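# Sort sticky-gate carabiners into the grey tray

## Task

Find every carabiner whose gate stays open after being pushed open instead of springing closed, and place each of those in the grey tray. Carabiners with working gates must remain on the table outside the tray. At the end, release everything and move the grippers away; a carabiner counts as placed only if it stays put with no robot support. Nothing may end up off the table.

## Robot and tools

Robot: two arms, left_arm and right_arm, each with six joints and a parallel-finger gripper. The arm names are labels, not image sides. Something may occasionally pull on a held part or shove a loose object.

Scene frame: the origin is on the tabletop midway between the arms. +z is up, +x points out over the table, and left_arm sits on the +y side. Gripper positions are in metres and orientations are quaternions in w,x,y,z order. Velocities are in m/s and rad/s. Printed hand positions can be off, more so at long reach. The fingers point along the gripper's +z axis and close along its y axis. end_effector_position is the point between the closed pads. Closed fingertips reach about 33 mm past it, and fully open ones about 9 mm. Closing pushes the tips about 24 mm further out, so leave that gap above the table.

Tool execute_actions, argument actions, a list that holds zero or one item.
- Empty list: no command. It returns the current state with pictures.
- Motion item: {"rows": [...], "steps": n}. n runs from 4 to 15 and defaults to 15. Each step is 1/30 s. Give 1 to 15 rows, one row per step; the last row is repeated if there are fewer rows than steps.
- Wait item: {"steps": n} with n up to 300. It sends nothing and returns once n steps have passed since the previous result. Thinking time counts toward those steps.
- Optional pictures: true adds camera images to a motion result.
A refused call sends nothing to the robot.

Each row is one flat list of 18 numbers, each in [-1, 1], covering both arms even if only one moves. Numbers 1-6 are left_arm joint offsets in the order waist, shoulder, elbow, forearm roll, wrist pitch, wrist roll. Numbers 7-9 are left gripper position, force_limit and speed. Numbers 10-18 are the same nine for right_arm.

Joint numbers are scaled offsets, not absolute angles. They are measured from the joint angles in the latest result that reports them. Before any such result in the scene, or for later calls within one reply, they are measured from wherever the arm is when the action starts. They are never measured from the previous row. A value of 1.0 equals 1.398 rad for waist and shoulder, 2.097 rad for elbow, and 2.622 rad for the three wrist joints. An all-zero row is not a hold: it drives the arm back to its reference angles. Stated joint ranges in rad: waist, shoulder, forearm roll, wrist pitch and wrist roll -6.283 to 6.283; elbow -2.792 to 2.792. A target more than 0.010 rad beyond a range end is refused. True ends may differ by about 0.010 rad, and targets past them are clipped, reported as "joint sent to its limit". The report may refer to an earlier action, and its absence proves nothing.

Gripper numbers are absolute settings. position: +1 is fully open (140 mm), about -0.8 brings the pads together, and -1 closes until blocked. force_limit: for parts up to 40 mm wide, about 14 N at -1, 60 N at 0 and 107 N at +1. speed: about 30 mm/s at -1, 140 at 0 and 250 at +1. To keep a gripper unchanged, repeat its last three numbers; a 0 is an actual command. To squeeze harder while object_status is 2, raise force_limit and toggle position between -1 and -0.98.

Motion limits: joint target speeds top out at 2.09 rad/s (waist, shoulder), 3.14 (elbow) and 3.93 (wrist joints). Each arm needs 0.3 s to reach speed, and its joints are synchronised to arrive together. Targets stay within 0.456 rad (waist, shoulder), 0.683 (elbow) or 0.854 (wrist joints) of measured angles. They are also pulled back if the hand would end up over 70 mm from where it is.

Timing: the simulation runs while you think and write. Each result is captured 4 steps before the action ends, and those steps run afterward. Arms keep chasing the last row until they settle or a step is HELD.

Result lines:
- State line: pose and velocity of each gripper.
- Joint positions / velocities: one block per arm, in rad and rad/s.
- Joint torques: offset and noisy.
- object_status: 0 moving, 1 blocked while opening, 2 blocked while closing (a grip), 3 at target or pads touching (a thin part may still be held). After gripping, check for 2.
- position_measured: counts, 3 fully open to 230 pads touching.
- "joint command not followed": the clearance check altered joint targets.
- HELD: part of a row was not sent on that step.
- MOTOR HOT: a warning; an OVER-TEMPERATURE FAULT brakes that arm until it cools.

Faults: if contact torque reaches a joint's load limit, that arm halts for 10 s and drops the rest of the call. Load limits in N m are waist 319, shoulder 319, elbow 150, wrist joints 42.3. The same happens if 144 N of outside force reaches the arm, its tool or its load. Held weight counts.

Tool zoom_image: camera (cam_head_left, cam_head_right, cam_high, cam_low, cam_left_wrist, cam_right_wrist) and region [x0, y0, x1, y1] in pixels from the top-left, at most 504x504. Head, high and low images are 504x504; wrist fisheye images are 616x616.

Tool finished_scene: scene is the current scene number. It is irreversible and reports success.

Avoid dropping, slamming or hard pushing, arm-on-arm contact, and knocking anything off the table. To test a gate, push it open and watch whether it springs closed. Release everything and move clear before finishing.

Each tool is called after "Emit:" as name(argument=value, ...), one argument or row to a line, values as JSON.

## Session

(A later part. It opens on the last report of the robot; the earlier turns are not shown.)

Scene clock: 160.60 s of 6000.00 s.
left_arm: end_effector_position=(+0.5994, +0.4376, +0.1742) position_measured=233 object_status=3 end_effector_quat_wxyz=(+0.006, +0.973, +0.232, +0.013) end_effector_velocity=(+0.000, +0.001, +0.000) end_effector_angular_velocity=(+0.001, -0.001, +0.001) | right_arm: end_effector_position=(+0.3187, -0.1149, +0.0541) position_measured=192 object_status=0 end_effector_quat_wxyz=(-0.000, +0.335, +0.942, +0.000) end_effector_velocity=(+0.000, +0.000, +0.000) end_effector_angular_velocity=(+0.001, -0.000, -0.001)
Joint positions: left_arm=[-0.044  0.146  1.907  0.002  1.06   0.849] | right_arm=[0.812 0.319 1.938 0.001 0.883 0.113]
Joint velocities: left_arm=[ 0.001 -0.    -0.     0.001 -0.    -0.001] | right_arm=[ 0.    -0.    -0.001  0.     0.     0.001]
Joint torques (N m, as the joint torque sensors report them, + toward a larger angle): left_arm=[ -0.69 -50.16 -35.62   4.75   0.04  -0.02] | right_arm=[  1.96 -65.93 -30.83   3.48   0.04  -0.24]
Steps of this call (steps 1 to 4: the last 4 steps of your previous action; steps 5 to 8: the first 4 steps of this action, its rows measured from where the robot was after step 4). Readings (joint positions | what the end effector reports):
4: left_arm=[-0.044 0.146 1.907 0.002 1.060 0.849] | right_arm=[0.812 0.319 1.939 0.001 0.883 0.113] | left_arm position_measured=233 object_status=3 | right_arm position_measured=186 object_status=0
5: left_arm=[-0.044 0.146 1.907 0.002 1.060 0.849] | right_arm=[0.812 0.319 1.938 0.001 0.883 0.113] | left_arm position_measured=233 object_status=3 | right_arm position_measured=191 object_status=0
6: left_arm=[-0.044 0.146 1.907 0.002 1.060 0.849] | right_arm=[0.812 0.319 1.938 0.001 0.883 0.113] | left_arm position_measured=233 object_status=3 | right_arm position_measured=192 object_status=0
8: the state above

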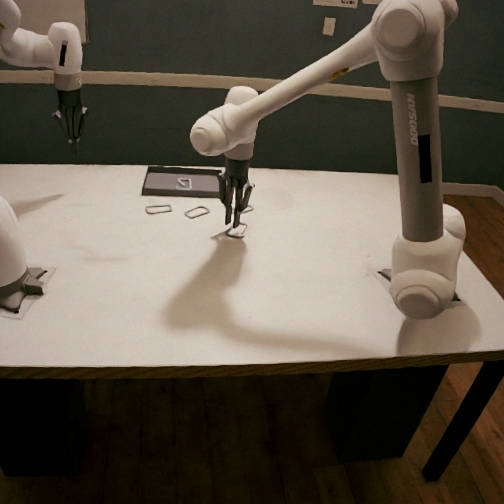

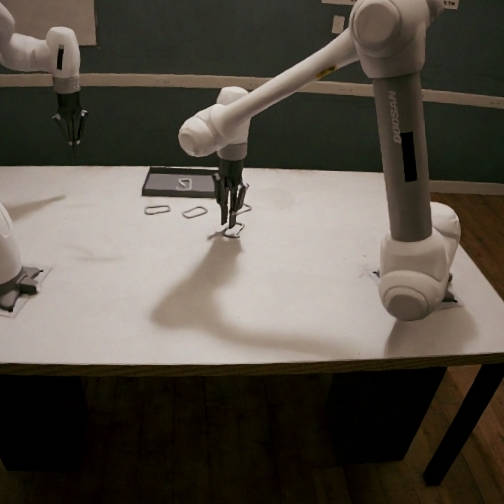

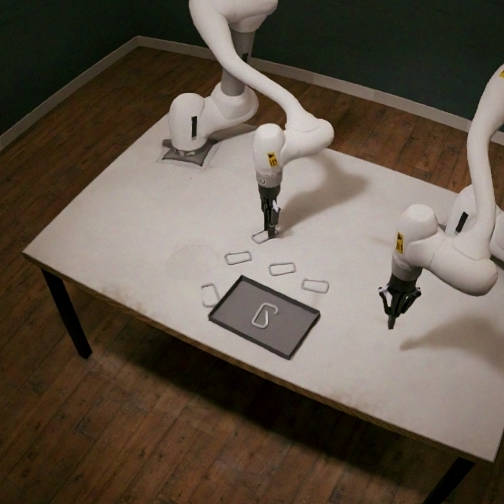

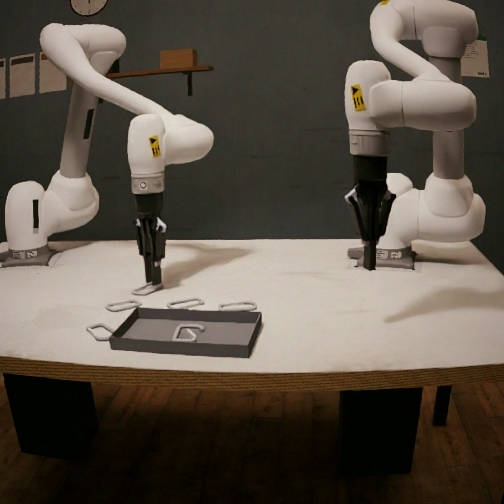

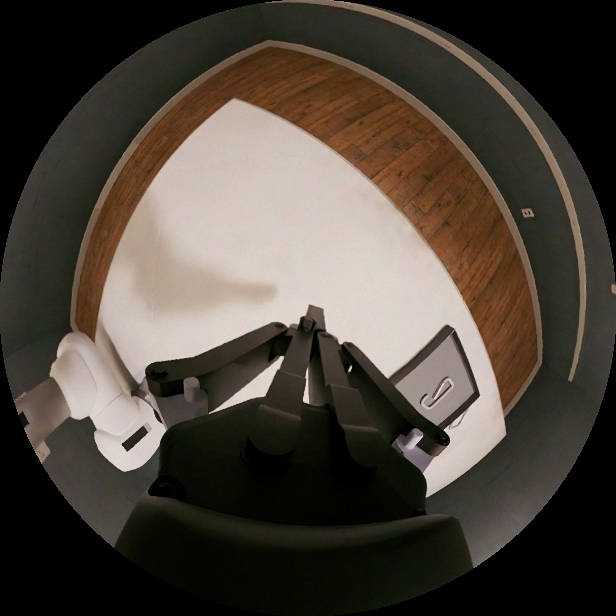

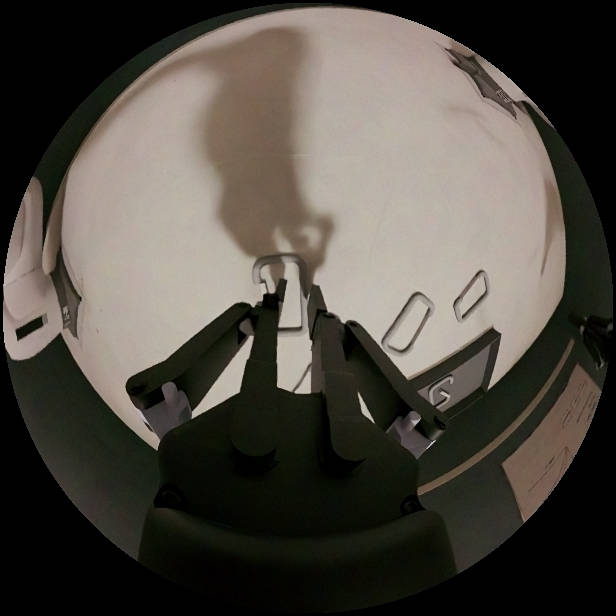

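Emit:
execute_actions(
  actions=[
    {"rows":[[0,0,0,0,0,0,-1,0,0,0,0.0036,-0.0037,0,0.001,0,-0.5,-0.3,0],[0,0,0,0,0,0,-1,0,0,0,0.0036,-0.0037,0,0.001,0,-0.5,-0.3,0],[0,0,0,0,0,0,-1,0,0,0,0.0036,-0.0037,0,0.001,0,-0.5,-0.3,0],[0,0,0,0,0,0,-1,0,0,0,0.0036,-0.0037,0,0.001,0,-0.5,-0.3,0],[0,0,0,0,0,0,-1,0,0,0,0.0108,0,0,-0.0062,0,-0.5,-0.3,0]],"steps":15},
  ],
  pictures=true,
)

Emit:
zoom_image(
  camera="cam_right_wrist",
  region=[200, 200, 400, 400],
)

Emit:
zoom_image(
  camera="cam_low",
  region=[110, 255, 190, 305],
)

Scene clock: 161.20 s of 6000.00 s.
left_arm: end_effector_position=(+0.5994, +0.4376, +0.1742) position_measured=233 object_status=3 end_effector_quat_wxyz=(+0.006, +0.973, +0.232, +0.013) end_effector_velocity=(+0.000, +0.001, -0.000) end_effector_angular_velocity=(+0.001, +0.000, -0.000) | right_arm: end_effector_position=(+0.3208, -0.1116, +0.0452) position_measured=192 object_status=3 end_effector_quat_wxyz=(-0.000, +0.335, +0.942, +0.001) end_effector_velocity=(+0.000, +0.001, -0.008) end_effector_angular_velocity=(+0.003, -0.002, -0.001)
Joint positions: left_arm=[-0.044  0.146  1.907  0.002  1.06   0.849] | right_arm=[0.812 0.334 1.938 0.001 0.868 0.113]
Joint velocities: left_arm=[ 0.001  0.     0.     0.    -0.     0.001] | right_arm=[ 0.     0.008  0.007  0.    -0.018  0.001]
Joint torques (N m, as the joint torque sensors report them, + toward a larger angle): left_arm=[ -0.42 -50.21 -35.06   4.67   0.12   0.02] | right_arm=[  4.88 -66.92 -30.85   3.57  -0.21  -0.43]
Steps of this call (steps 1 to 4: the last 4 steps of your previous action; steps 5 to 7: the robot went on to your last target; steps 8 to 18: the first 11 steps of this action). Readings (joint positions | what the end effector reports):
8: left_arm=[-0.044 0.146 1.907 0.002 1.060 0.849] | right_arm=[0.812 0.319 1.939 0.001 0.883 0.113] | left_arm position_measured=233 object_status=3 | right_arm position_measured=192 object_status=3
9: left_arm=[-0.044 0.146 1.907 0.002 1.060 0.849] | right_arm=[0.812 0.320 1.937 0.001 0.883 0.113] | left_arm position_measured=233 object_status=3 | right_arm position_measured=192 object_status=3
11: left_arm=[-0.044 0.146 1.907 0.002 1.060 0.849] | right_arm=[0.812 0.323 1.933 0.001 0.885 0.113] | left_arm position_measured=233 object_status=3 | right_arm position_measured=192 object_status=3
15: left_arm=[-0.044 0.146 1.907 0.002 1.060 0.849] | right_arm=[0.812 0.331 1.936 0.001 0.872 0.113] | left_arm position_measured=233 object_status=3 | right_arm position_measured=192 object_status=3
18: the state above

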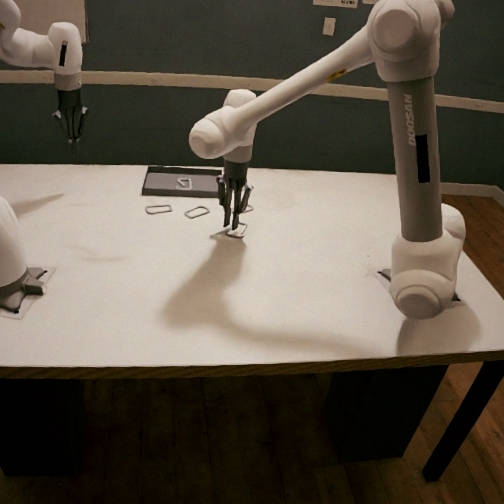

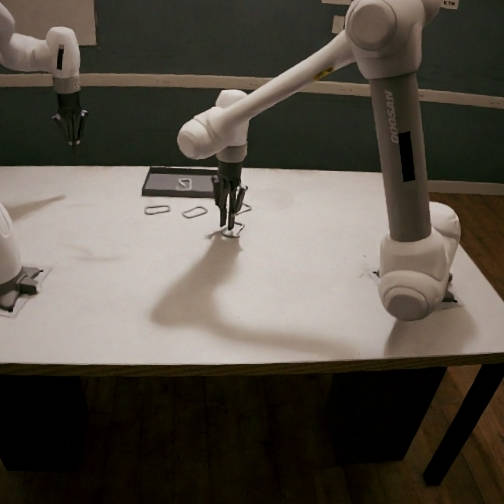

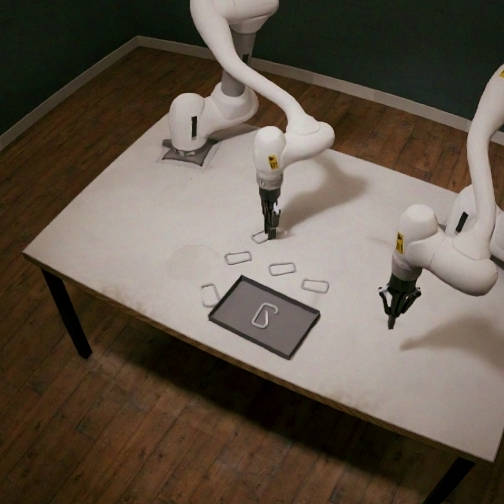

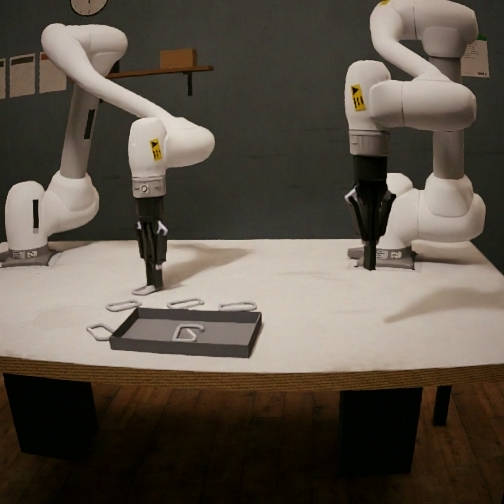

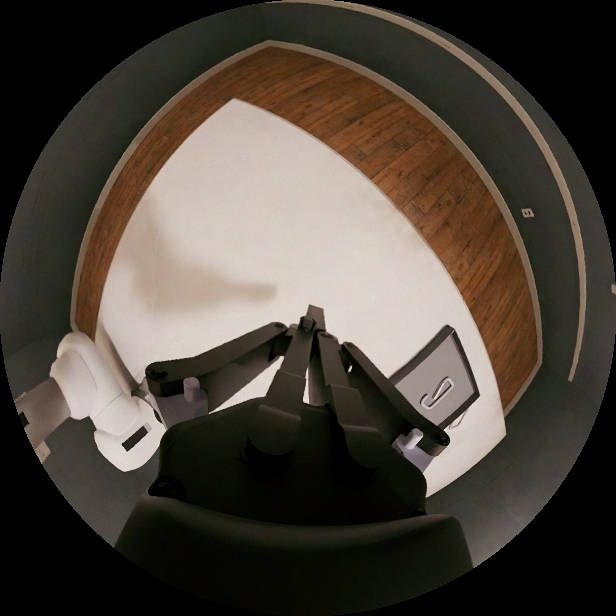

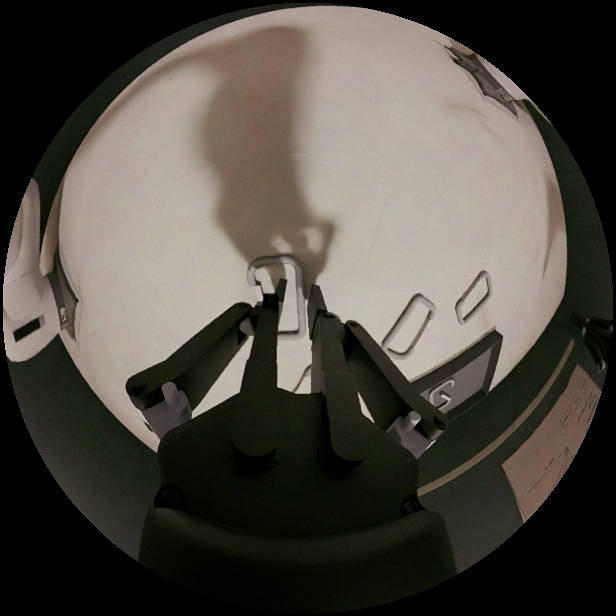

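Region (200, 200, 400, 400) of cam_right_wrist's 616x616 image, scaled by 2.520, with more detail than that image has.

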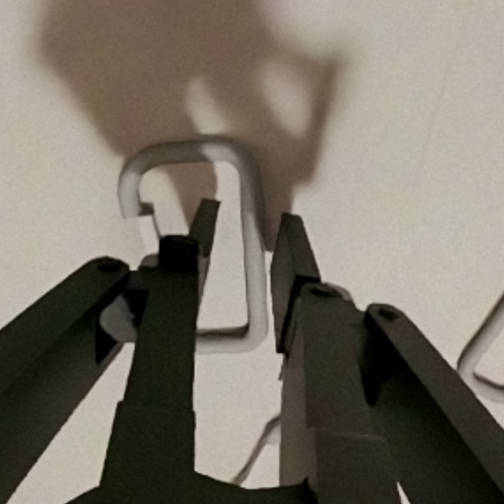

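Region (110, 255, 190, 305) of cam_low's 504x504 image, scaled by 6.300, with more detail than that image has; it fills the top 315 rows of this view, and the rest is white.

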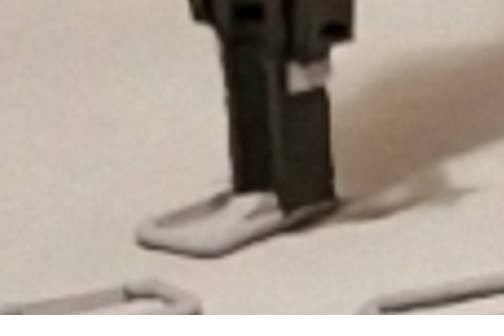

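Emit:
execute_actions(
  actions=[
    {"rows":[[0,0,0,0,0,0,-1,0,0,0,0.0025,0.0013,0,-0.0025,0,-0.5,-0.3,0]],"steps":10},
  ],
)

Emit:
execute_actions(
  actions=[
    {"rows":[[0,0,0,0,0,0,-1,0,0,0,0,0,0,0,0,-1,-0.5,-0.3]],"steps":10},
  ],
)

Scene clock: 161.63 s of 6000.00 s.
left_arm: end_effector_position=(+0.5994, +0.4376, +0.1742) position_measured=233 object_status=3 end_effector_quat_wxyz=(+0.006, +0.973, +0.232, +0.013) end_effector_velocity=(+0.000, +0.002, +0.001) end_effector_angular_velocity=(-0.001, -0.002, +0.004) | right_arm: end_effector_position=(+0.3208, -0.1117, +0.0421) position_measured=192 object_status=3 end_effector_quat_wxyz=(-0.000, +0.335, +0.942, +0.001) end_effector_velocity=(+0.000, +0.000, -0.004) end_effector_angular_velocity=(+0.001, -0.001, -0.001)
Joint positions: left_arm=[-0.044  0.146  1.907  0.002  1.06   0.849] | right_arm=[0.812 0.337 1.94  0.001 0.862 0.113]
Joint velocities: left_arm=[ 0.004 -0.002  0.    -0.001  0.     0.001] | right_arm=[-0.     0.004  0.003  0.    -0.008  0.001]
Joint torques (N m, as the joint torque sensors report them, + toward a larger angle): left_arm=[  0.05 -50.85 -35.     4.83   0.04  -0.02] | right_arm=[  4.33 -64.69 -29.63   3.27   0.4   -0.12]
Steps of this call (steps 1 to 4: the last 4 steps of your previous action; steps 5 to 7: the robot went on to your last target; steps 8 to 13: the first 6 steps of this action). Readings (joint positions | what the end effector reports):
8: left_arm=[-0.044 0.146 1.907 0.002 1.060 0.849] | right_arm=[0.812 0.335 1.938 0.001 0.867 0.113] | left_arm position_measured=233 object_status=3 | right_arm position_measured=192 object_status=3
9: left_arm=[-0.044 0.146 1.907 0.002 1.060 0.849] | right_arm=[0.812 0.335 1.939 0.001 0.865 0.113] | left_arm position_measured=233 object_status=3 | right_arm position_measured=192 object_status=3
11: left_arm=[-0.044 0.146 1.907 0.002 1.060 0.849] | right_arm=[0.812 0.337 1.940 0.001 0.863 0.113] | left_arm position_measured=233 object_status=3 | right_arm position_measured=192 object_status=3
13: the state above

Scene clock: 161.97 s of 6000.00 s.
left_arm: end_effector_position=(+0.5994, +0.4376, +0.1742) position_measured=233 object_status=3 end_effector_quat_wxyz=(+0.006, +0.973, +0.232, +0.013) end_effector_velocity=(+0.000, +0.000, +0.001) end_effector_angular_velocity=(-0.001, -0.001, +0.001) | right_arm: end_effector_position=(+0.3208, -0.1117, +0.0419) position_measured=217 object_status=0 end_effector_quat_wxyz=(-0.000, +0.335, +0.942, +0.001) end_effector_velocity=(-0.000, -0.000, -0.001) end_effector_angular_velocity=(-0.001, +0.001, -0.001)
Joint positions: left_arm=[-0.044  0.146  1.907  0.002  1.06   0.849] | right_arm=[0.812 0.337 1.941 0.001 0.862 0.113]
Joint velocities: left_arm=[ 0.001 -0.001 -0.    -0.     0.     0.001] | right_arm=[-0.     0.001  0.001  0.     0.     0.001]
Joint torques (N m, as the joint torque sensors report them, + toward a larger angle): left_arm=[ -0.71 -50.14 -35.13   4.65   0.01  -0.02] | right_arm=[  3.93 -66.18 -28.06   3.35  -0.24  -0.13]
Steps of this call (steps 1 to 4: the last 4 steps of your previous action; steps 5 to 10: the first 6 steps of this action, its rows measured from where the robot was after step 4). Readings (joint positions | what the end effector reports):
4: left_arm=[-0.044 0.146 1.907 0.002 1.060 0.849] | right_arm=[0.812 0.337 1.941 0.001 0.862 0.113] | left_arm position_measured=233 object_status=3 | right_arm position_measured=192 object_status=3
5: left_arm=[-0.044 0.146 1.907 0.002 1.060 0.849] | right_arm=[0.812 0.337 1.941 0.001 0.862 0.113] | left_arm position_measured=233 object_status=3 | right_arm position_measured=192 object_status=0
6: left_arm=[-0.044 0.146 1.907 0.002 1.060 0.849] | right_arm=[0.812 0.337 1.941 0.001 0.862 0.113] | left_arm position_measured=233 object_status=3 | right_arm position_measured=194 object_status=0
8: left_arm=[-0.044 0.146 1.907 0.002 1.060 0.849] | right_arm=[0.812 0.337 1.941 0.001 0.862 0.113] | left_arm position_measured=233 object_status=3 | right_arm position_measured=205 object_status=0
10: the state above

No table load. Continue.

Emit:
execute_actions(
  actions=[
    {"rows":[[0,0,0,0,0,0,-1,0,0,0,0,0,0,0,0,-1,-0.5,-0.3]],"steps":6},
  ],
)

Scene clock: 162.17 s of 6000.00 s.
left_arm: end_effector_position=(+0.5994, +0.4376, +0.1742) position_measured=233 object_status=3 end_effector_quat_wxyz=(+0.006, +0.973, +0.232, +0.013) end_effector_velocity=(-0.000, -0.000, +0.000) end_effector_angular_velocity=(-0.000, -0.001, -0.000) | right_arm: end_effector_position=(+0.3208, -0.1117, +0.0419) position_measured=232 object_status=0 end_effector_quat_wxyz=(-0.000, +0.335, +0.942, +0.001) end_effector_velocity=(-0.000, -0.000, -0.000) end_effector_angular_velocity=(-0.001, +0.000, +0.000)
Joint positions: left_arm=[-0.044  0.146  1.907  0.002  1.06   0.849] | right_arm=[0.812 0.337 1.941 0.001 0.862 0.113]
Joint velocities: left_arm=[-0.    -0.001  0.     0.    -0.     0.   ] | right_arm=[-0.  0.  0.  0.  0. -0.]
Joint torques (N m, as the joint torque sensors report them, + toward a larger angle): left_arm=[ -0.16 -49.93 -35.53   4.76   0.14   0.02] | right_arm=[  5.05 -56.12 -24.75   3.34  -0.55  -0.33]
Steps of this call (steps 1 to 4: the last 4 steps of your previous action; steps 5 to 6: the first 2 steps of this action). Readings (joint positions | what the end effector reports):
5: left_arm=[-0.044 0.146 1.907 0.002 1.060 0.849] | right_arm=[0.812 0.337 1.941 0.001 0.862 0.113] | left_arm position_measured=233 object_status=3 | right_arm position_measured=232 object_status=0
6: the state above

Emit:
execute_actions(
  actions=[
    {"rows":[[0,0,0,0,0,0,-1,0,0,0,-0.001,-0.0005,0,0.001,0,-0.5,-0.5,0.3],[0,0,0,0,0,0,-1,0,0,0,-0.001,-0.0005,0,0.001,0,-0.5,-0.5,0.3],[0,0,0,0,0,0,-1,0,0,0,-0.001,-0.0005,0,0.001,0,-0.5,-0.5,0.3],[0,0,0,0,0,0,-1,0,0,0,-0.001,-0.0005,0,0.001,0,-0.5,-0.5,0.3],[0,0,0,0,0,0,-1,0,0,0,-0.001,-0.0005,0,0.001,0,-0.5,-0.5,0.3],[0,0,0,0,0,0,-1,0,0,0,-0.001,-0.0005,0,0.001,0,-0.5,-0.5,0.3],[0,0,0,0,0,0,-1,0,0,0,0.004,0.002,0,-0.004,0,-0.5,-0.5,0.3]],"steps":15},
  ],
  pictures=true,
)

Emit:
zoom_image(
  camera="cam_right_wrist",
  region=[200, 200, 400, 400],
)

Scene clock: 162.77 s of 6000.00 s.
left_arm: end_effector_position=(+0.5994, +0.4376, +0.1742) position_measured=233 object_status=3 end_effector_quat_wxyz=(+0.006, +0.973, +0.232, +0.013) end_effector_velocity=(-0.000, -0.000, -0.001) end_effector_angular_velocity=(-0.001, +0.002, +0.001) | right_arm: end_effector_position=(+0.3207, -0.1117, +0.0379) position_measured=192 object_status=0 end_effector_quat_wxyz=(+0.000, +0.335, +0.942, +0.001) end_effector_velocity=(+0.000, +0.000, -0.017) end_effector_angular_velocity=(+0.003, -0.001, -0.001)
Joint positions: left_arm=[-0.044  0.146  1.907  0.002  1.06   0.849] | right_arm=[0.812 0.341 1.944 0.001 0.853 0.113]
Joint velocities: left_arm=[-0.     0.001 -0.    -0.001 -0.    -0.001] | right_arm=[-0.     0.018  0.013  0.    -0.035  0.   ]
Joint torques (N m, as the joint torque sensors report them, + toward a larger angle): left_arm=[ -0.65 -50.23 -35.41   4.7   -0.03   0.02] | right_arm=[  3.98 -71.05 -31.9    3.55  -0.19  -0.23]
Steps of this call (steps 1 to 4: the last 4 steps of your previous action; steps 5 to 7: the robot went on to your last target; steps 8 to 18: the first 11 steps of this action). Readings (joint positions | what the end effector reports):
8: left_arm=[-0.044 0.146 1.907 0.002 1.060 0.849] | right_arm=[0.812 0.337 1.941 0.001 0.862 0.113] | left_arm position_measured=233 object_status=3 | right_arm position_measured=232 object_status=0
9: left_arm=[-0.044 0.146 1.907 0.002 1.060 0.849] | right_arm=[0.812 0.337 1.941 0.001 0.862 0.113] | left_arm position_measured=233 object_status=3 | right_arm position_measured=232 object_status=0
11: left_arm=[-0.044 0.146 1.907 0.002 1.060 0.849] | right_arm=[0.812 0.337 1.940 0.001 0.863 0.113] | left_arm position_measured=233 object_status=3 | right_arm position_measured=210 object_status=0
15: left_arm=[-0.044 0.146 1.907 0.002 1.060 0.849] | right_arm=[0.812 0.337 1.940 0.001 0.861 0.113] | left_arm position_measured=233 object_status=3 | right_arm position_measured=192 object_status=0
18: the state above

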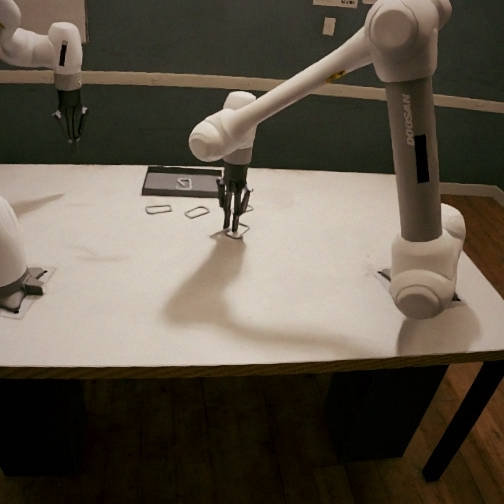

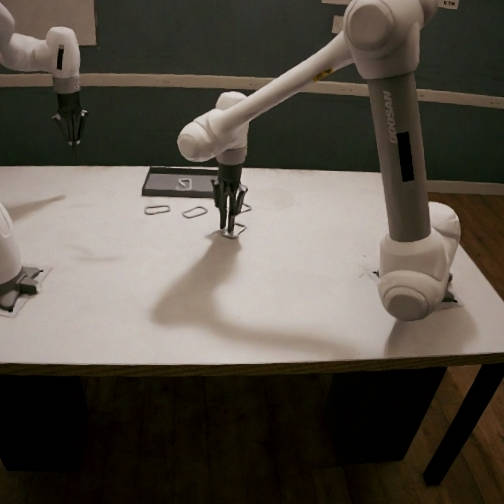

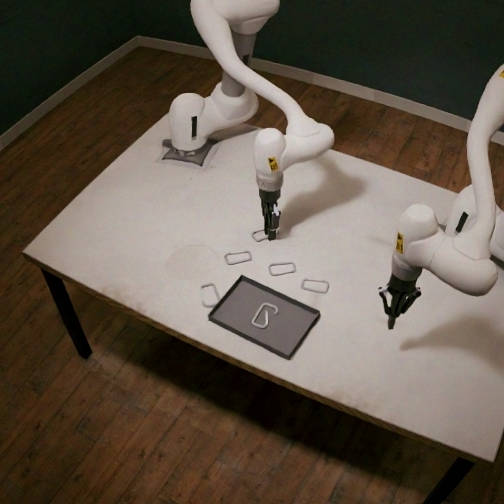

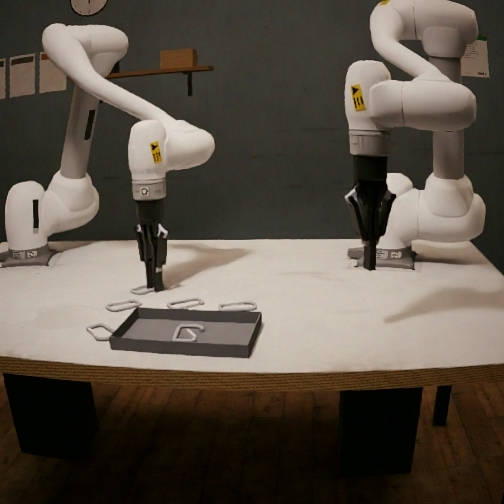

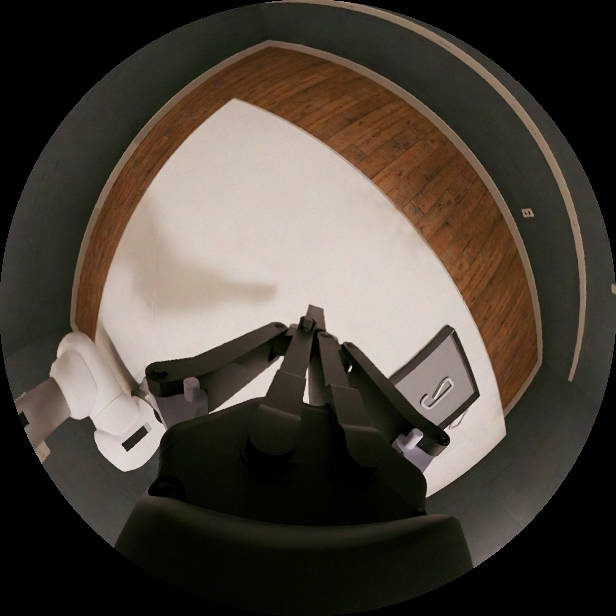

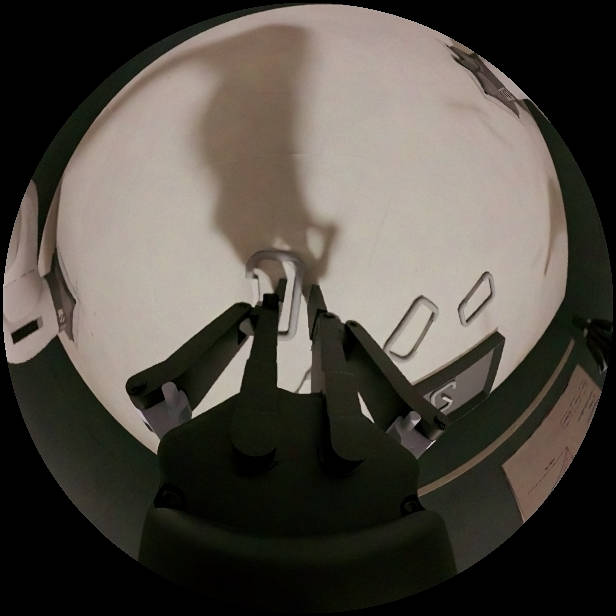

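Region (200, 200, 400, 400) of cam_right_wrist's 616x616 image, scaled by 2.520, with more detail than that image has.

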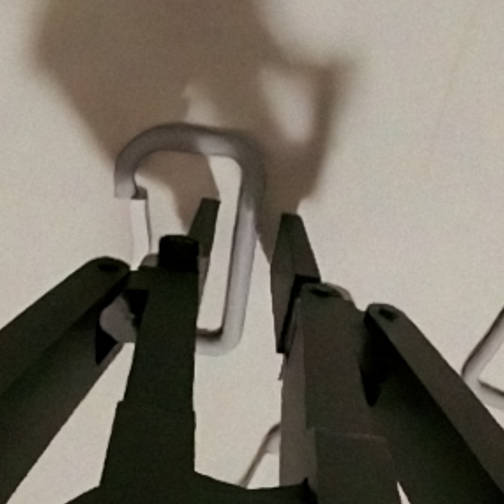

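Still between fingers. Settle at ~.036 and close.

Emit:
execute_actions(
  actions=[
    {"rows":[[0,0,0,0,0,0,-1,0,0,0,0.0015,0.0008,0,-0.0015,0,-0.5,0,0],[0,0,0,0,0,0,-1,0,0,0,0.0015,0.0008,0,-0.0015,0,-0.5,0,0],[0,0,0,0,0,0,-1,0,0,0,0.0015,0.0008,0,-0.0015,0,-0.5,0,0],[0,0,0,0,0,0,-1,0,0,0,0.0015,0.0008,0,-0.0015,0,-0.5,0,0],[0,0,0,0,0,0,-1,0,0,0,0.0015,0.0008,0,-0.0015,0,-1,0,-0.2]],"steps":15},
  ],
)

Emit:
execute_actions(
  actions=[
    {"rows":[[0,0,0,0,0,0,-1,0,0,0,0,0,0,0,0,-1,0,-0.2]],"steps":8},
  ],
)

Scene clock: 163.30 s of 6000.00 s.
left_arm: end_effector_position=(+0.5994, +0.4376, +0.1742) position_measured=233 object_status=3 end_effector_quat_wxyz=(+0.006, +0.973, +0.232, +0.013) end_effector_velocity=(-0.000, -0.001, -0.000) end_effector_angular_velocity=(+0.000, +0.000, -0.003) | right_arm: end_effector_position=(+0.3207, -0.1118, +0.0359) position_measured=222 object_status=0 end_effector_quat_wxyz=(+0.000, +0.335, +0.942, +0.002) end_effector_velocity=(-0.000, -0.001, -0.002) end_effector_angular_velocity=(-0.002, +0.002, +0.000)
Joint positions: left_arm=[-0.044  0.146  1.907  0.002  1.06   0.849] | right_arm=[0.812 0.344 1.945 0.001 0.85  0.113]
Joint velocities: left_arm=[-0.002  0.     0.     0.    -0.     0.   ] | right_arm=[-0.     0.002  0.001  0.001 -0.    -0.001]
Joint torques (N m, as the joint torque sensors report them, + toward a larger angle): left_arm=[  0.14 -50.05 -35.22   4.71   0.06   0.02] | right_arm=[  3.94 -57.25 -23.54   3.39  -0.5   -0.3 ]
Steps of this call (steps 1 to 4: the last 4 steps of your previous action; step 5: the robot went on to your last target; steps 6 to 16: the first 11 steps of this action). Readings (joint positions | what the end effector reports):
6: left_arm=[-0.044 0.146 1.907 0.002 1.060 0.849] | right_arm=[0.812 0.343 1.945 0.001 0.851 0.113] | left_arm position_measured=233 object_status=3 | right_arm position_measured=192 object_status=3
7: left_arm=[-0.044 0.146 1.907 0.002 1.060 0.849] | right_arm=[0.812 0.343 1.945 0.001 0.851 0.113] | left_arm position_measured=233 object_status=3 | right_arm position_measured=192 object_status=3
9: left_arm=[-0.044 0.146 1.907 0.002 1.060 0.849] | right_arm=[0.812 0.343 1.945 0.001 0.850 0.113] | left_arm position_measured=233 object_status=3 | right_arm position_measured=192 object_status=3
13: left_arm=[-0.044 0.146 1.907 0.002 1.060 0.849] | right_arm=[0.812 0.344 1.945 0.001 0.850 0.113] | left_arm position_measured=233 object_status=3 | right_arm position_measured=207 object_status=0
16: the state above

Scene clock: 163.57 s of 6000.00 s.
left_arm: end_effector_position=(+0.5994, +0.4376, +0.1742) position_measured=233 object_status=3 end_effector_quat_wxyz=(+0.006, +0.973, +0.232, +0.013) end_effector_velocity=(+0.000, +0.000, +0.000) end_effector_angular_velocity=(-0.000, -0.001, +0.001) | right_arm: end_effector_position=(+0.3207, -0.1118, +0.0359) position_measured=222 object_status=2 end_effector_quat_wxyz=(+0.000, +0.335, +0.942, +0.002) end_effector_velocity=(-0.000, -0.000, -0.001) end_effector_angular_velocity=(-0.002, +0.001, +0.000)
Joint positions: left_arm=[-0.044  0.146  1.907  0.002  1.06   0.849] | right_arm=[0.812 0.344 1.945 0.001 0.85  0.113]
Joint velocities: left_arm=[ 0.    -0.001 -0.     0.    -0.    -0.001] | right_arm=[ 0.     0.002  0.    -0.     0.     0.   ]
Joint torques (N m, as the joint torque sensors report them, + toward a larger angle): left_arm=[ -0.58 -50.59 -34.95   4.75   0.15   0.06] | right_arm=[  2.9  -58.08 -25.02   3.58  -0.8   -0.27]
Steps of this call (steps 1 to 4: the last 4 steps of your previous action; steps 5 to 8: the first 4 steps of this action, its rows measured from where the robot was after step 4). Readings (joint positions | what the end effector reports):
4: left_arm=[-0.044 0.146 1.907 0.002 1.060 0.849] | right_arm=[0.812 0.344 1.945 0.001 0.850 0.113] | left_arm position_measured=233 object_status=3 | right_arm position_measured=222 object_status=0
5: left_arm=[-0.044 0.146 1.907 0.002 1.060 0.849] | right_arm=[0.812 0.344 1.945 0.001 0.850 0.113] | left_arm position_measured=233 object_status=3 | right_arm position_measured=222 object_status=0
6: left_arm=[-0.044 0.146 1.907 0.002 1.060 0.849] | right_arm=[0.812 0.344 1.945 0.001 0.850 0.113] | left_arm position_measured=233 object_status=3 | right_arm position_measured=222 object_status=0
8: the state above

Emit:
execute_actions(
  actions=[
    {"rows":[[0,0,0,0,0,0,-1,0,0,0,-0.044,-0.023,0,0.044,0,-1,0,-0.2]],"steps":10},
  ],
)

Emit:
execute_actions(
  actions=[
    {"rows":[[0,0,0,0,0,0,-1,0,0,-0.1835,0.285,-0.315,0,0.098,-0.098,-1,0,-0.2]],"steps":15},
  ],
)

Emit:
execute_actions(
  actions=[
    {"rows":[[0,0,0,0,0,0,-1,0,0,-0.05,0.07,-0.09,0,0.03,-0.03,-1,0,-0.2]],"steps":8},
  ],
  pictures=true,
)

Scene clock: 164.10 s of 6000.00 s.
left_arm: end_effector_position=(+0.5994, +0.4376, +0.1742) position_measured=233 object_status=3 end_effector_quat_wxyz=(+0.006, +0.973, +0.232, +0.013) end_effector_velocity=(-0.000, -0.002, -0.000) end_effector_angular_velocity=(-0.000, +0.001, -0.005) | right_arm: end_effector_position=(+0.3209, -0.1114, +0.0869) position_measured=222 object_status=2 end_effector_quat_wxyz=(-0.000, +0.335, +0.942, -0.000) end_effector_velocity=(-0.006, -0.009, +0.200) end_effector_angular_velocity=(-0.013, +0.009, -0.000)
Joint positions: left_arm=[-0.044  0.146  1.907  0.002  1.06   0.849] | right_arm=[0.812 0.291 1.904 0.001 0.947 0.113]
Joint velocities: left_arm=[-0.003  0.001  0.    -0.     0.     0.002] | right_arm=[-0.001 -0.207 -0.152  0.     0.375 -0.   ]
Joint torques (N m, as the joint torque sensors report them, + toward a larger angle): left_arm=[ -0.13 -50.1  -35.49   4.76   0.15   0.05] | right_arm=[ -1.04 -30.81 -19.19   2.24   0.06  -0.15]
Steps of this call (steps 1 to 4: the last 4 steps of your previous action; steps 5 to 10: the robot went on to your last target; steps 11 to 16: the first 6 steps of this action). Readings (joint positions | what the end effector reports):
11: left_arm=[-0.044 0.146 1.907 0.002 1.060 0.849] | right_arm=[0.812 0.344 1.945 0.001 0.850 0.113] | left_arm position_measured=233 object_status=3 | right_arm position_measured=222 object_status=2
12: left_arm=[-0.044 0.146 1.907 0.002 1.060 0.849] | right_arm=[0.812 0.341 1.943 0.001 0.856 0.113] | left_arm position_measured=233 object_status=3 | right_arm position_measured=222 object_status=2
14: left_arm=[-0.044 0.146 1.907 0.002 1.060 0.849] | right_arm=[0.812 0.314 1.922 0.001 0.906 0.113] | left_arm position_measured=233 object_status=3 | right_arm position_measured=222 object_status=2
16: the state above

Scene clock: 164.60 s of 6000.00 s.
left_arm: end_effector_position=(+0.5994, +0.4376, +0.1742) position_measured=233 object_status=3 end_effector_quat_wxyz=(+0.006, +0.973, +0.232, +0.013) end_effector_velocity=(-0.000, -0.000, +0.000) end_effector_angular_velocity=(-0.002, -0.000, +0.003) | right_arm: end_effector_position=(+0.4366, -0.0554, +0.1092) position_measured=222 object_status=2 end_effector_quat_wxyz=(-0.000, +0.335, +0.942, -0.000) end_effector_velocity=(+0.392, +0.145, +0.027) end_effector_angular_velocity=(+0.003, -0.003, -0.003)
Joint positions: left_arm=[-0.044  0.146  1.907  0.002  1.06   0.849] | right_arm=[0.721 0.424 1.664 0.001 1.055 0.022]
Joint velocities: left_arm=[ 0.    -0.001 -0.    -0.002  0.    -0.002] | right_arm=[-0.298  0.463 -0.761 -0.     0.294 -0.294]
Joint torques (N m, as the joint torque sensors report them, + toward a larger angle): left_arm=[ -0.38 -50.49 -35.34   4.75   0.1   -0.15] | right_arm=[  2.67 -77.57 -34.88   3.83  -0.25  -0.38]
Steps of this call (steps 1 to 4: the last 4 steps of your previous action; steps 5 to 15: the first 11 steps of this action, its rows measured from where the robot was after step 4). Readings (joint positions | what the end effector reports):
4: left_arm=[-0.044 0.146 1.907 0.002 1.060 0.849] | right_arm=[0.812 0.283 1.898 0.001 0.963 0.113] | left_arm position_measured=233 object_status=3 | right_arm position_measured=222 object_status=2
5: left_arm=[-0.044 0.146 1.907 0.002 1.060 0.849] | right_arm=[0.812 0.283 1.898 0.001 0.964 0.113] | left_arm position_measured=233 object_status=3 | right_arm position_measured=222 object_status=2
6: left_arm=[-0.044 0.146 1.907 0.002 1.060 0.849] | right_arm=[0.810 0.285 1.892 0.001 0.967 0.111] | left_arm position_measured=233 object_status=3 | right_arm position_measured=222 object_status=2
8: left_arm=[-0.044 0.146 1.907 0.002 1.060 0.849] | right_arm=[0.793 0.312 1.848 0.001 0.984 0.094] | left_arm position_measured=233 object_status=3 | right_arm position_measured=222 object_status=2
12: left_arm=[-0.044 0.146 1.907 0.002 1.060 0.849] | right_arm=[0.751 0.377 1.741 0.001 1.025 0.052] | left_arm position_measured=233 object_status=3 | right_arm position_measured=222 object_status=2
15: the state above

Scene clock: 164.87 s of 6000.00 s.
left_arm: end_effector_position=(+0.5994, +0.4376, +0.1742) position_measured=233 object_status=3 end_effector_quat_wxyz=(+0.006, +0.973, +0.232, +0.013) end_effector_velocity=(-0.000, -0.001, +0.000) end_effector_angular_velocity=(-0.000, -0.000, -0.004) | right_arm: end_effector_position=(+0.5448, -0.0247, +0.1191) position_measured=222 object_status=2 end_effector_quat_wxyz=(+0.001, +0.333, +0.943, +0.003) end_effector_velocity=(+0.398, +0.083, +0.083) end_effector_angular_velocity=(+0.052, -0.050, +0.046)
Joint positions: left_arm=[-0.044  0.146  1.907  0.002  1.06   0.849] | right_arm=[ 0.641  0.543  1.454  0.001  1.138 -0.062]
Joint velocities: left_arm=[-0.002 -0.001  0.    -0.     0.     0.001] | right_arm=[-0.286  0.381 -0.785 -0.     0.332 -0.332]
Joint torques (N m, as the joint torque sensors report them, + toward a larger angle): left_arm=[ -0.26 -50.33 -35.42   4.76   0.08   0.09] | right_arm=[  3.02 -94.22 -35.33   4.     0.04  -0.22]
Steps of this call (steps 1 to 4: the last 4 steps of your previous action; steps 5 to 8: the first 4 steps of this action, its rows measured from where the robot was after step 4). Readings (joint positions | what the end effector reports):
4: left_arm=[-0.044 0.146 1.907 0.002 1.060 0.849] | right_arm=[0.681 0.486 1.560 0.001 1.095 -0.018] | left_arm position_measured=233 object_status=3 | right_arm position_measured=222 object_status=2
5: left_arm=[-0.044 0.146 1.907 0.002 1.060 0.849] | right_arm=[0.671 0.502 1.534 0.001 1.105 -0.029] | left_arm position_measured=233 object_status=3 | right_arm position_measured=222 object_status=2
6: left_arm=[-0.044 0.146 1.907 0.002 1.060 0.849] | right_arm=[0.661 0.517 1.508 0.001 1.116 -0.039] | left_arm position_measured=233 object_status=3 | right_arm position_measured=222 object_status=2
8: the state above

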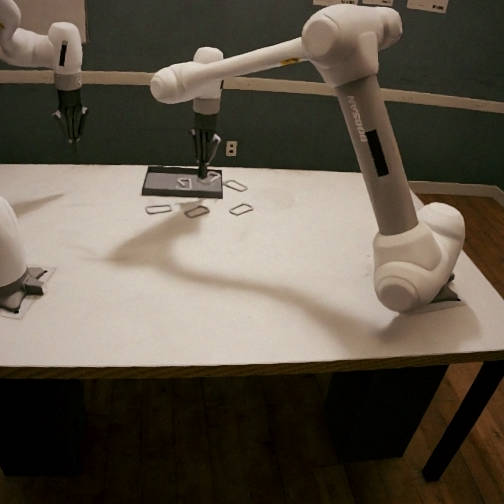

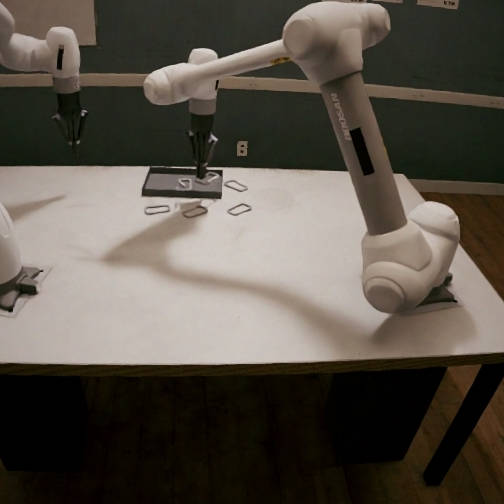

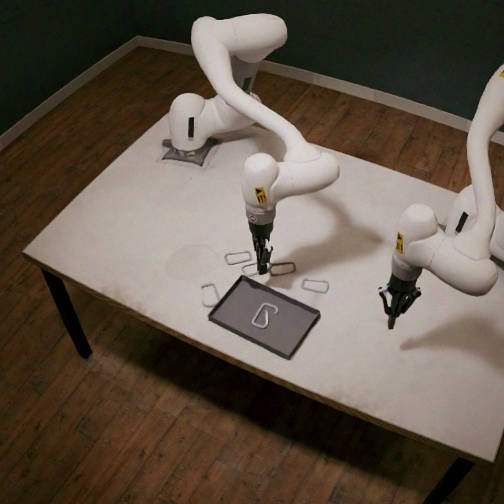

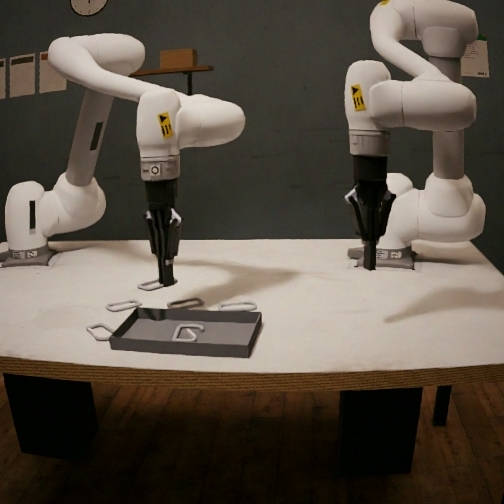

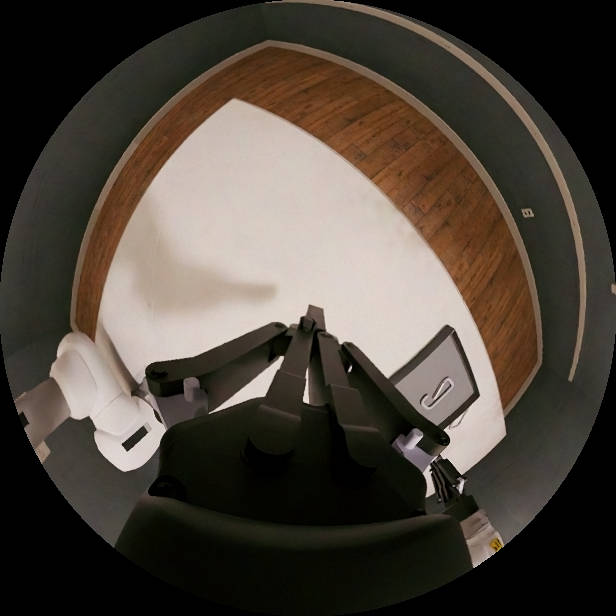

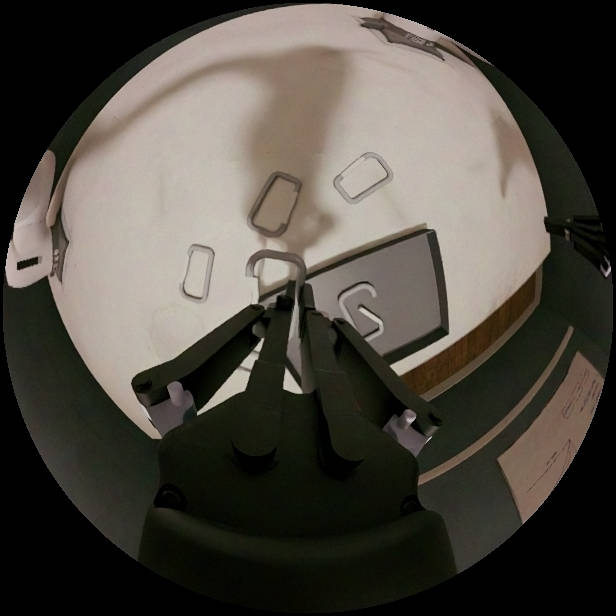

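Emit:
execute_actions(
  actions=[
    {"rows":[[0,0,0,0,0,0,-1,0,0,-0.061,0.105,-0.1005,0,0.026,-0.031,-1,0,-0.2],[0,0,0,0,0,0,-1,0,0,-0.061,0.105,-0.1005,0,0.026,-0.031,-1,0,-0.2],[0,0,0,0,0,0,-1,0,0,-0.061,0.105,-0.1005,0,0.026,-0.031,-1,0,-0.2],[0,0,0,0,0,0,-1,0,0,-0.061,0.105,-0.1005,0,0.026,-0.031,-1,0,-0.2],[0,0,0,0,0,0,-1,0,0,-0.061,0.105,-0.1005,0,0.026,-0.031,-1,0,-0.2],[0,0,0,0,0,0,-1,0,0,-0.061,0.105,-0.1005,0,0.026,-0.031,-1,0,-0.2],[0,0,0,0,0,0,-1,0,0,-0.061,0.121,-0.087,0,0.007,-0.031,-1,0,-0.2]],"steps":15},
  ],
  pictures=true,
)

Scene clock: 165.43 s of 6000.00 s.
left_arm: end_effector_position=(+0.5994, +0.4376, +0.1742) position_measured=233 object_status=3 end_effector_quat_wxyz=(+0.006, +0.973, +0.232, +0.013) end_effector_velocity=(-0.000, -0.000, +0.000) end_effector_angular_velocity=(-0.001, -0.001, -0.003) | right_arm: end_effector_position=(+0.6592, -0.0144, +0.0710) position_measured=222 object_status=2 end_effector_quat_wxyz=(-0.000, +0.335, +0.942, -0.000) end_effector_velocity=(+0.012, -0.005, -0.151) end_effector_angular_velocity=(-0.013, +0.015, -0.000)
Joint positions: left_arm=[-0.044  0.146  1.907  0.002  1.06   0.849] | right_arm=[ 0.557  0.707  1.269  0.001  1.166 -0.142]
Joint velocities: left_arm=[-0.    -0.001 -0.    -0.001 -0.     0.003] | right_arm=[-0.013  0.118  0.082  0.    -0.181 -0.013]
Joint torques (N m, as the joint torque sensors report them, + toward a larger angle): left_arm=[ -0.48 -50.23 -35.47   4.62   0.11   0.01] | right_arm=[   7.12 -162.74  -58.89    6.68   -0.27   -0.03]
Steps of this call (steps 1 to 4: the last 4 steps of your previous action; steps 5 to 6: the robot went on to your last target; steps 7 to 17: the first 11 steps of this action). Readings (joint positions | what the end effector reports):
7: left_arm=[-0.044 0.146 1.907 0.002 1.060 0.849] | right_arm=[0.612 0.583 1.373 0.001 1.173 -0.096] | left_arm position_measured=233 object_status=3 | right_arm position_measured=222 object_status=2
8: left_arm=[-0.044 0.146 1.907 0.002 1.060 0.849] | right_arm=[0.610 0.587 1.368 0.001 1.175 -0.098] | left_arm position_measured=233 object_status=3 | right_arm position_measured=222 object_status=2
10: left_arm=[-0.044 0.146 1.907 0.002 1.060 0.849] | right_arm=[0.594 0.617 1.330 0.001 1.184 -0.112] | left_arm position_measured=233 object_status=3 | right_arm position_measured=222 object_status=2
14: left_arm=[-0.044 0.146 1.907 0.002 1.060 0.849] | right_arm=[0.560 0.684 1.256 0.001 1.200 -0.139] | left_arm position_measured=233 object_status=3 | right_arm position_measured=222 object_status=2
17: the state above

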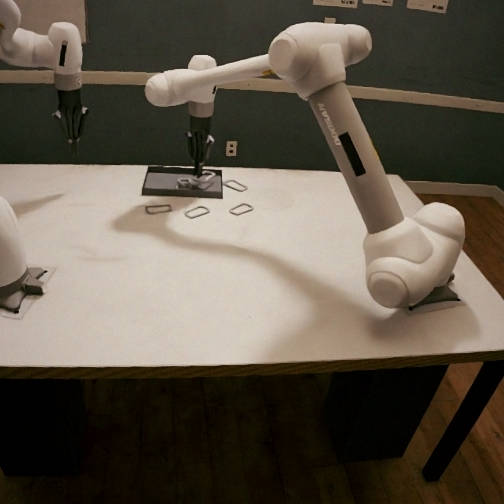

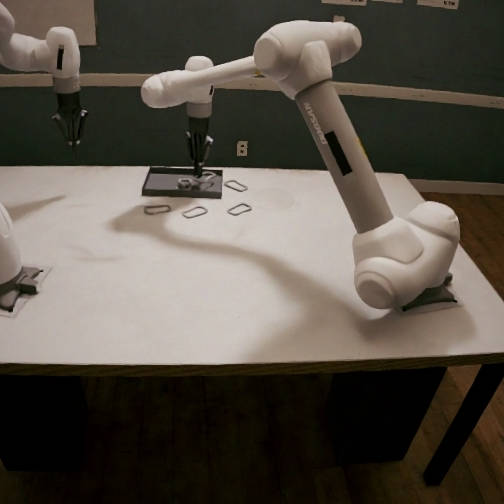

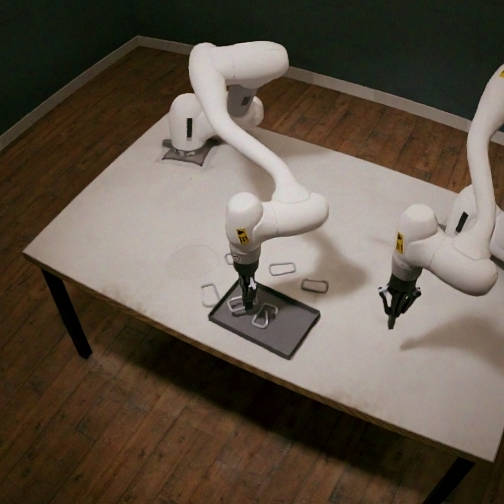

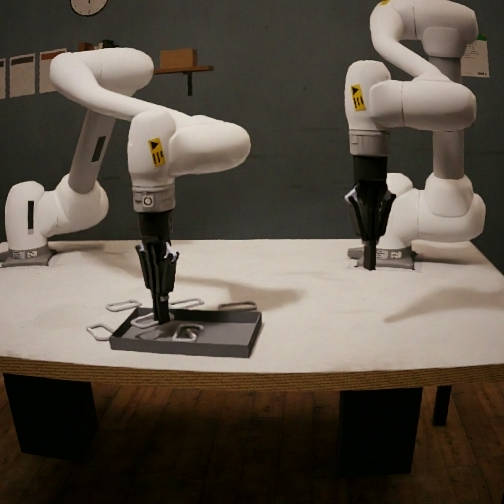

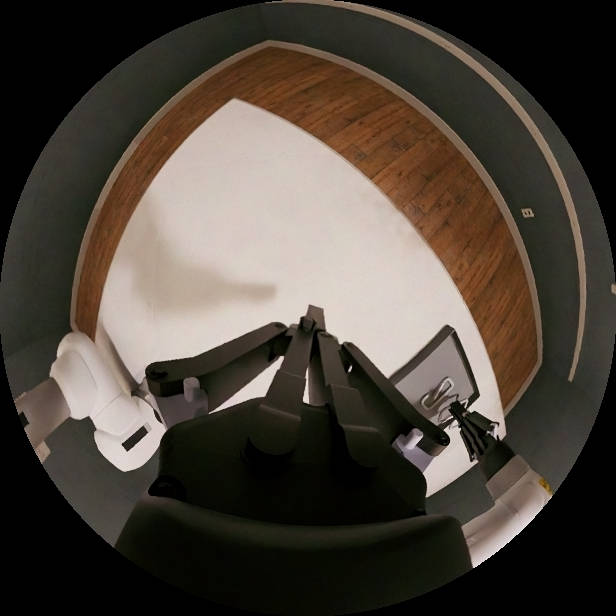

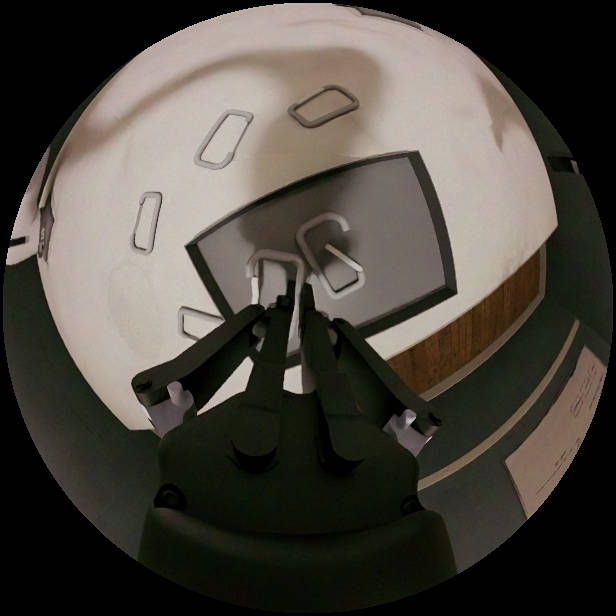

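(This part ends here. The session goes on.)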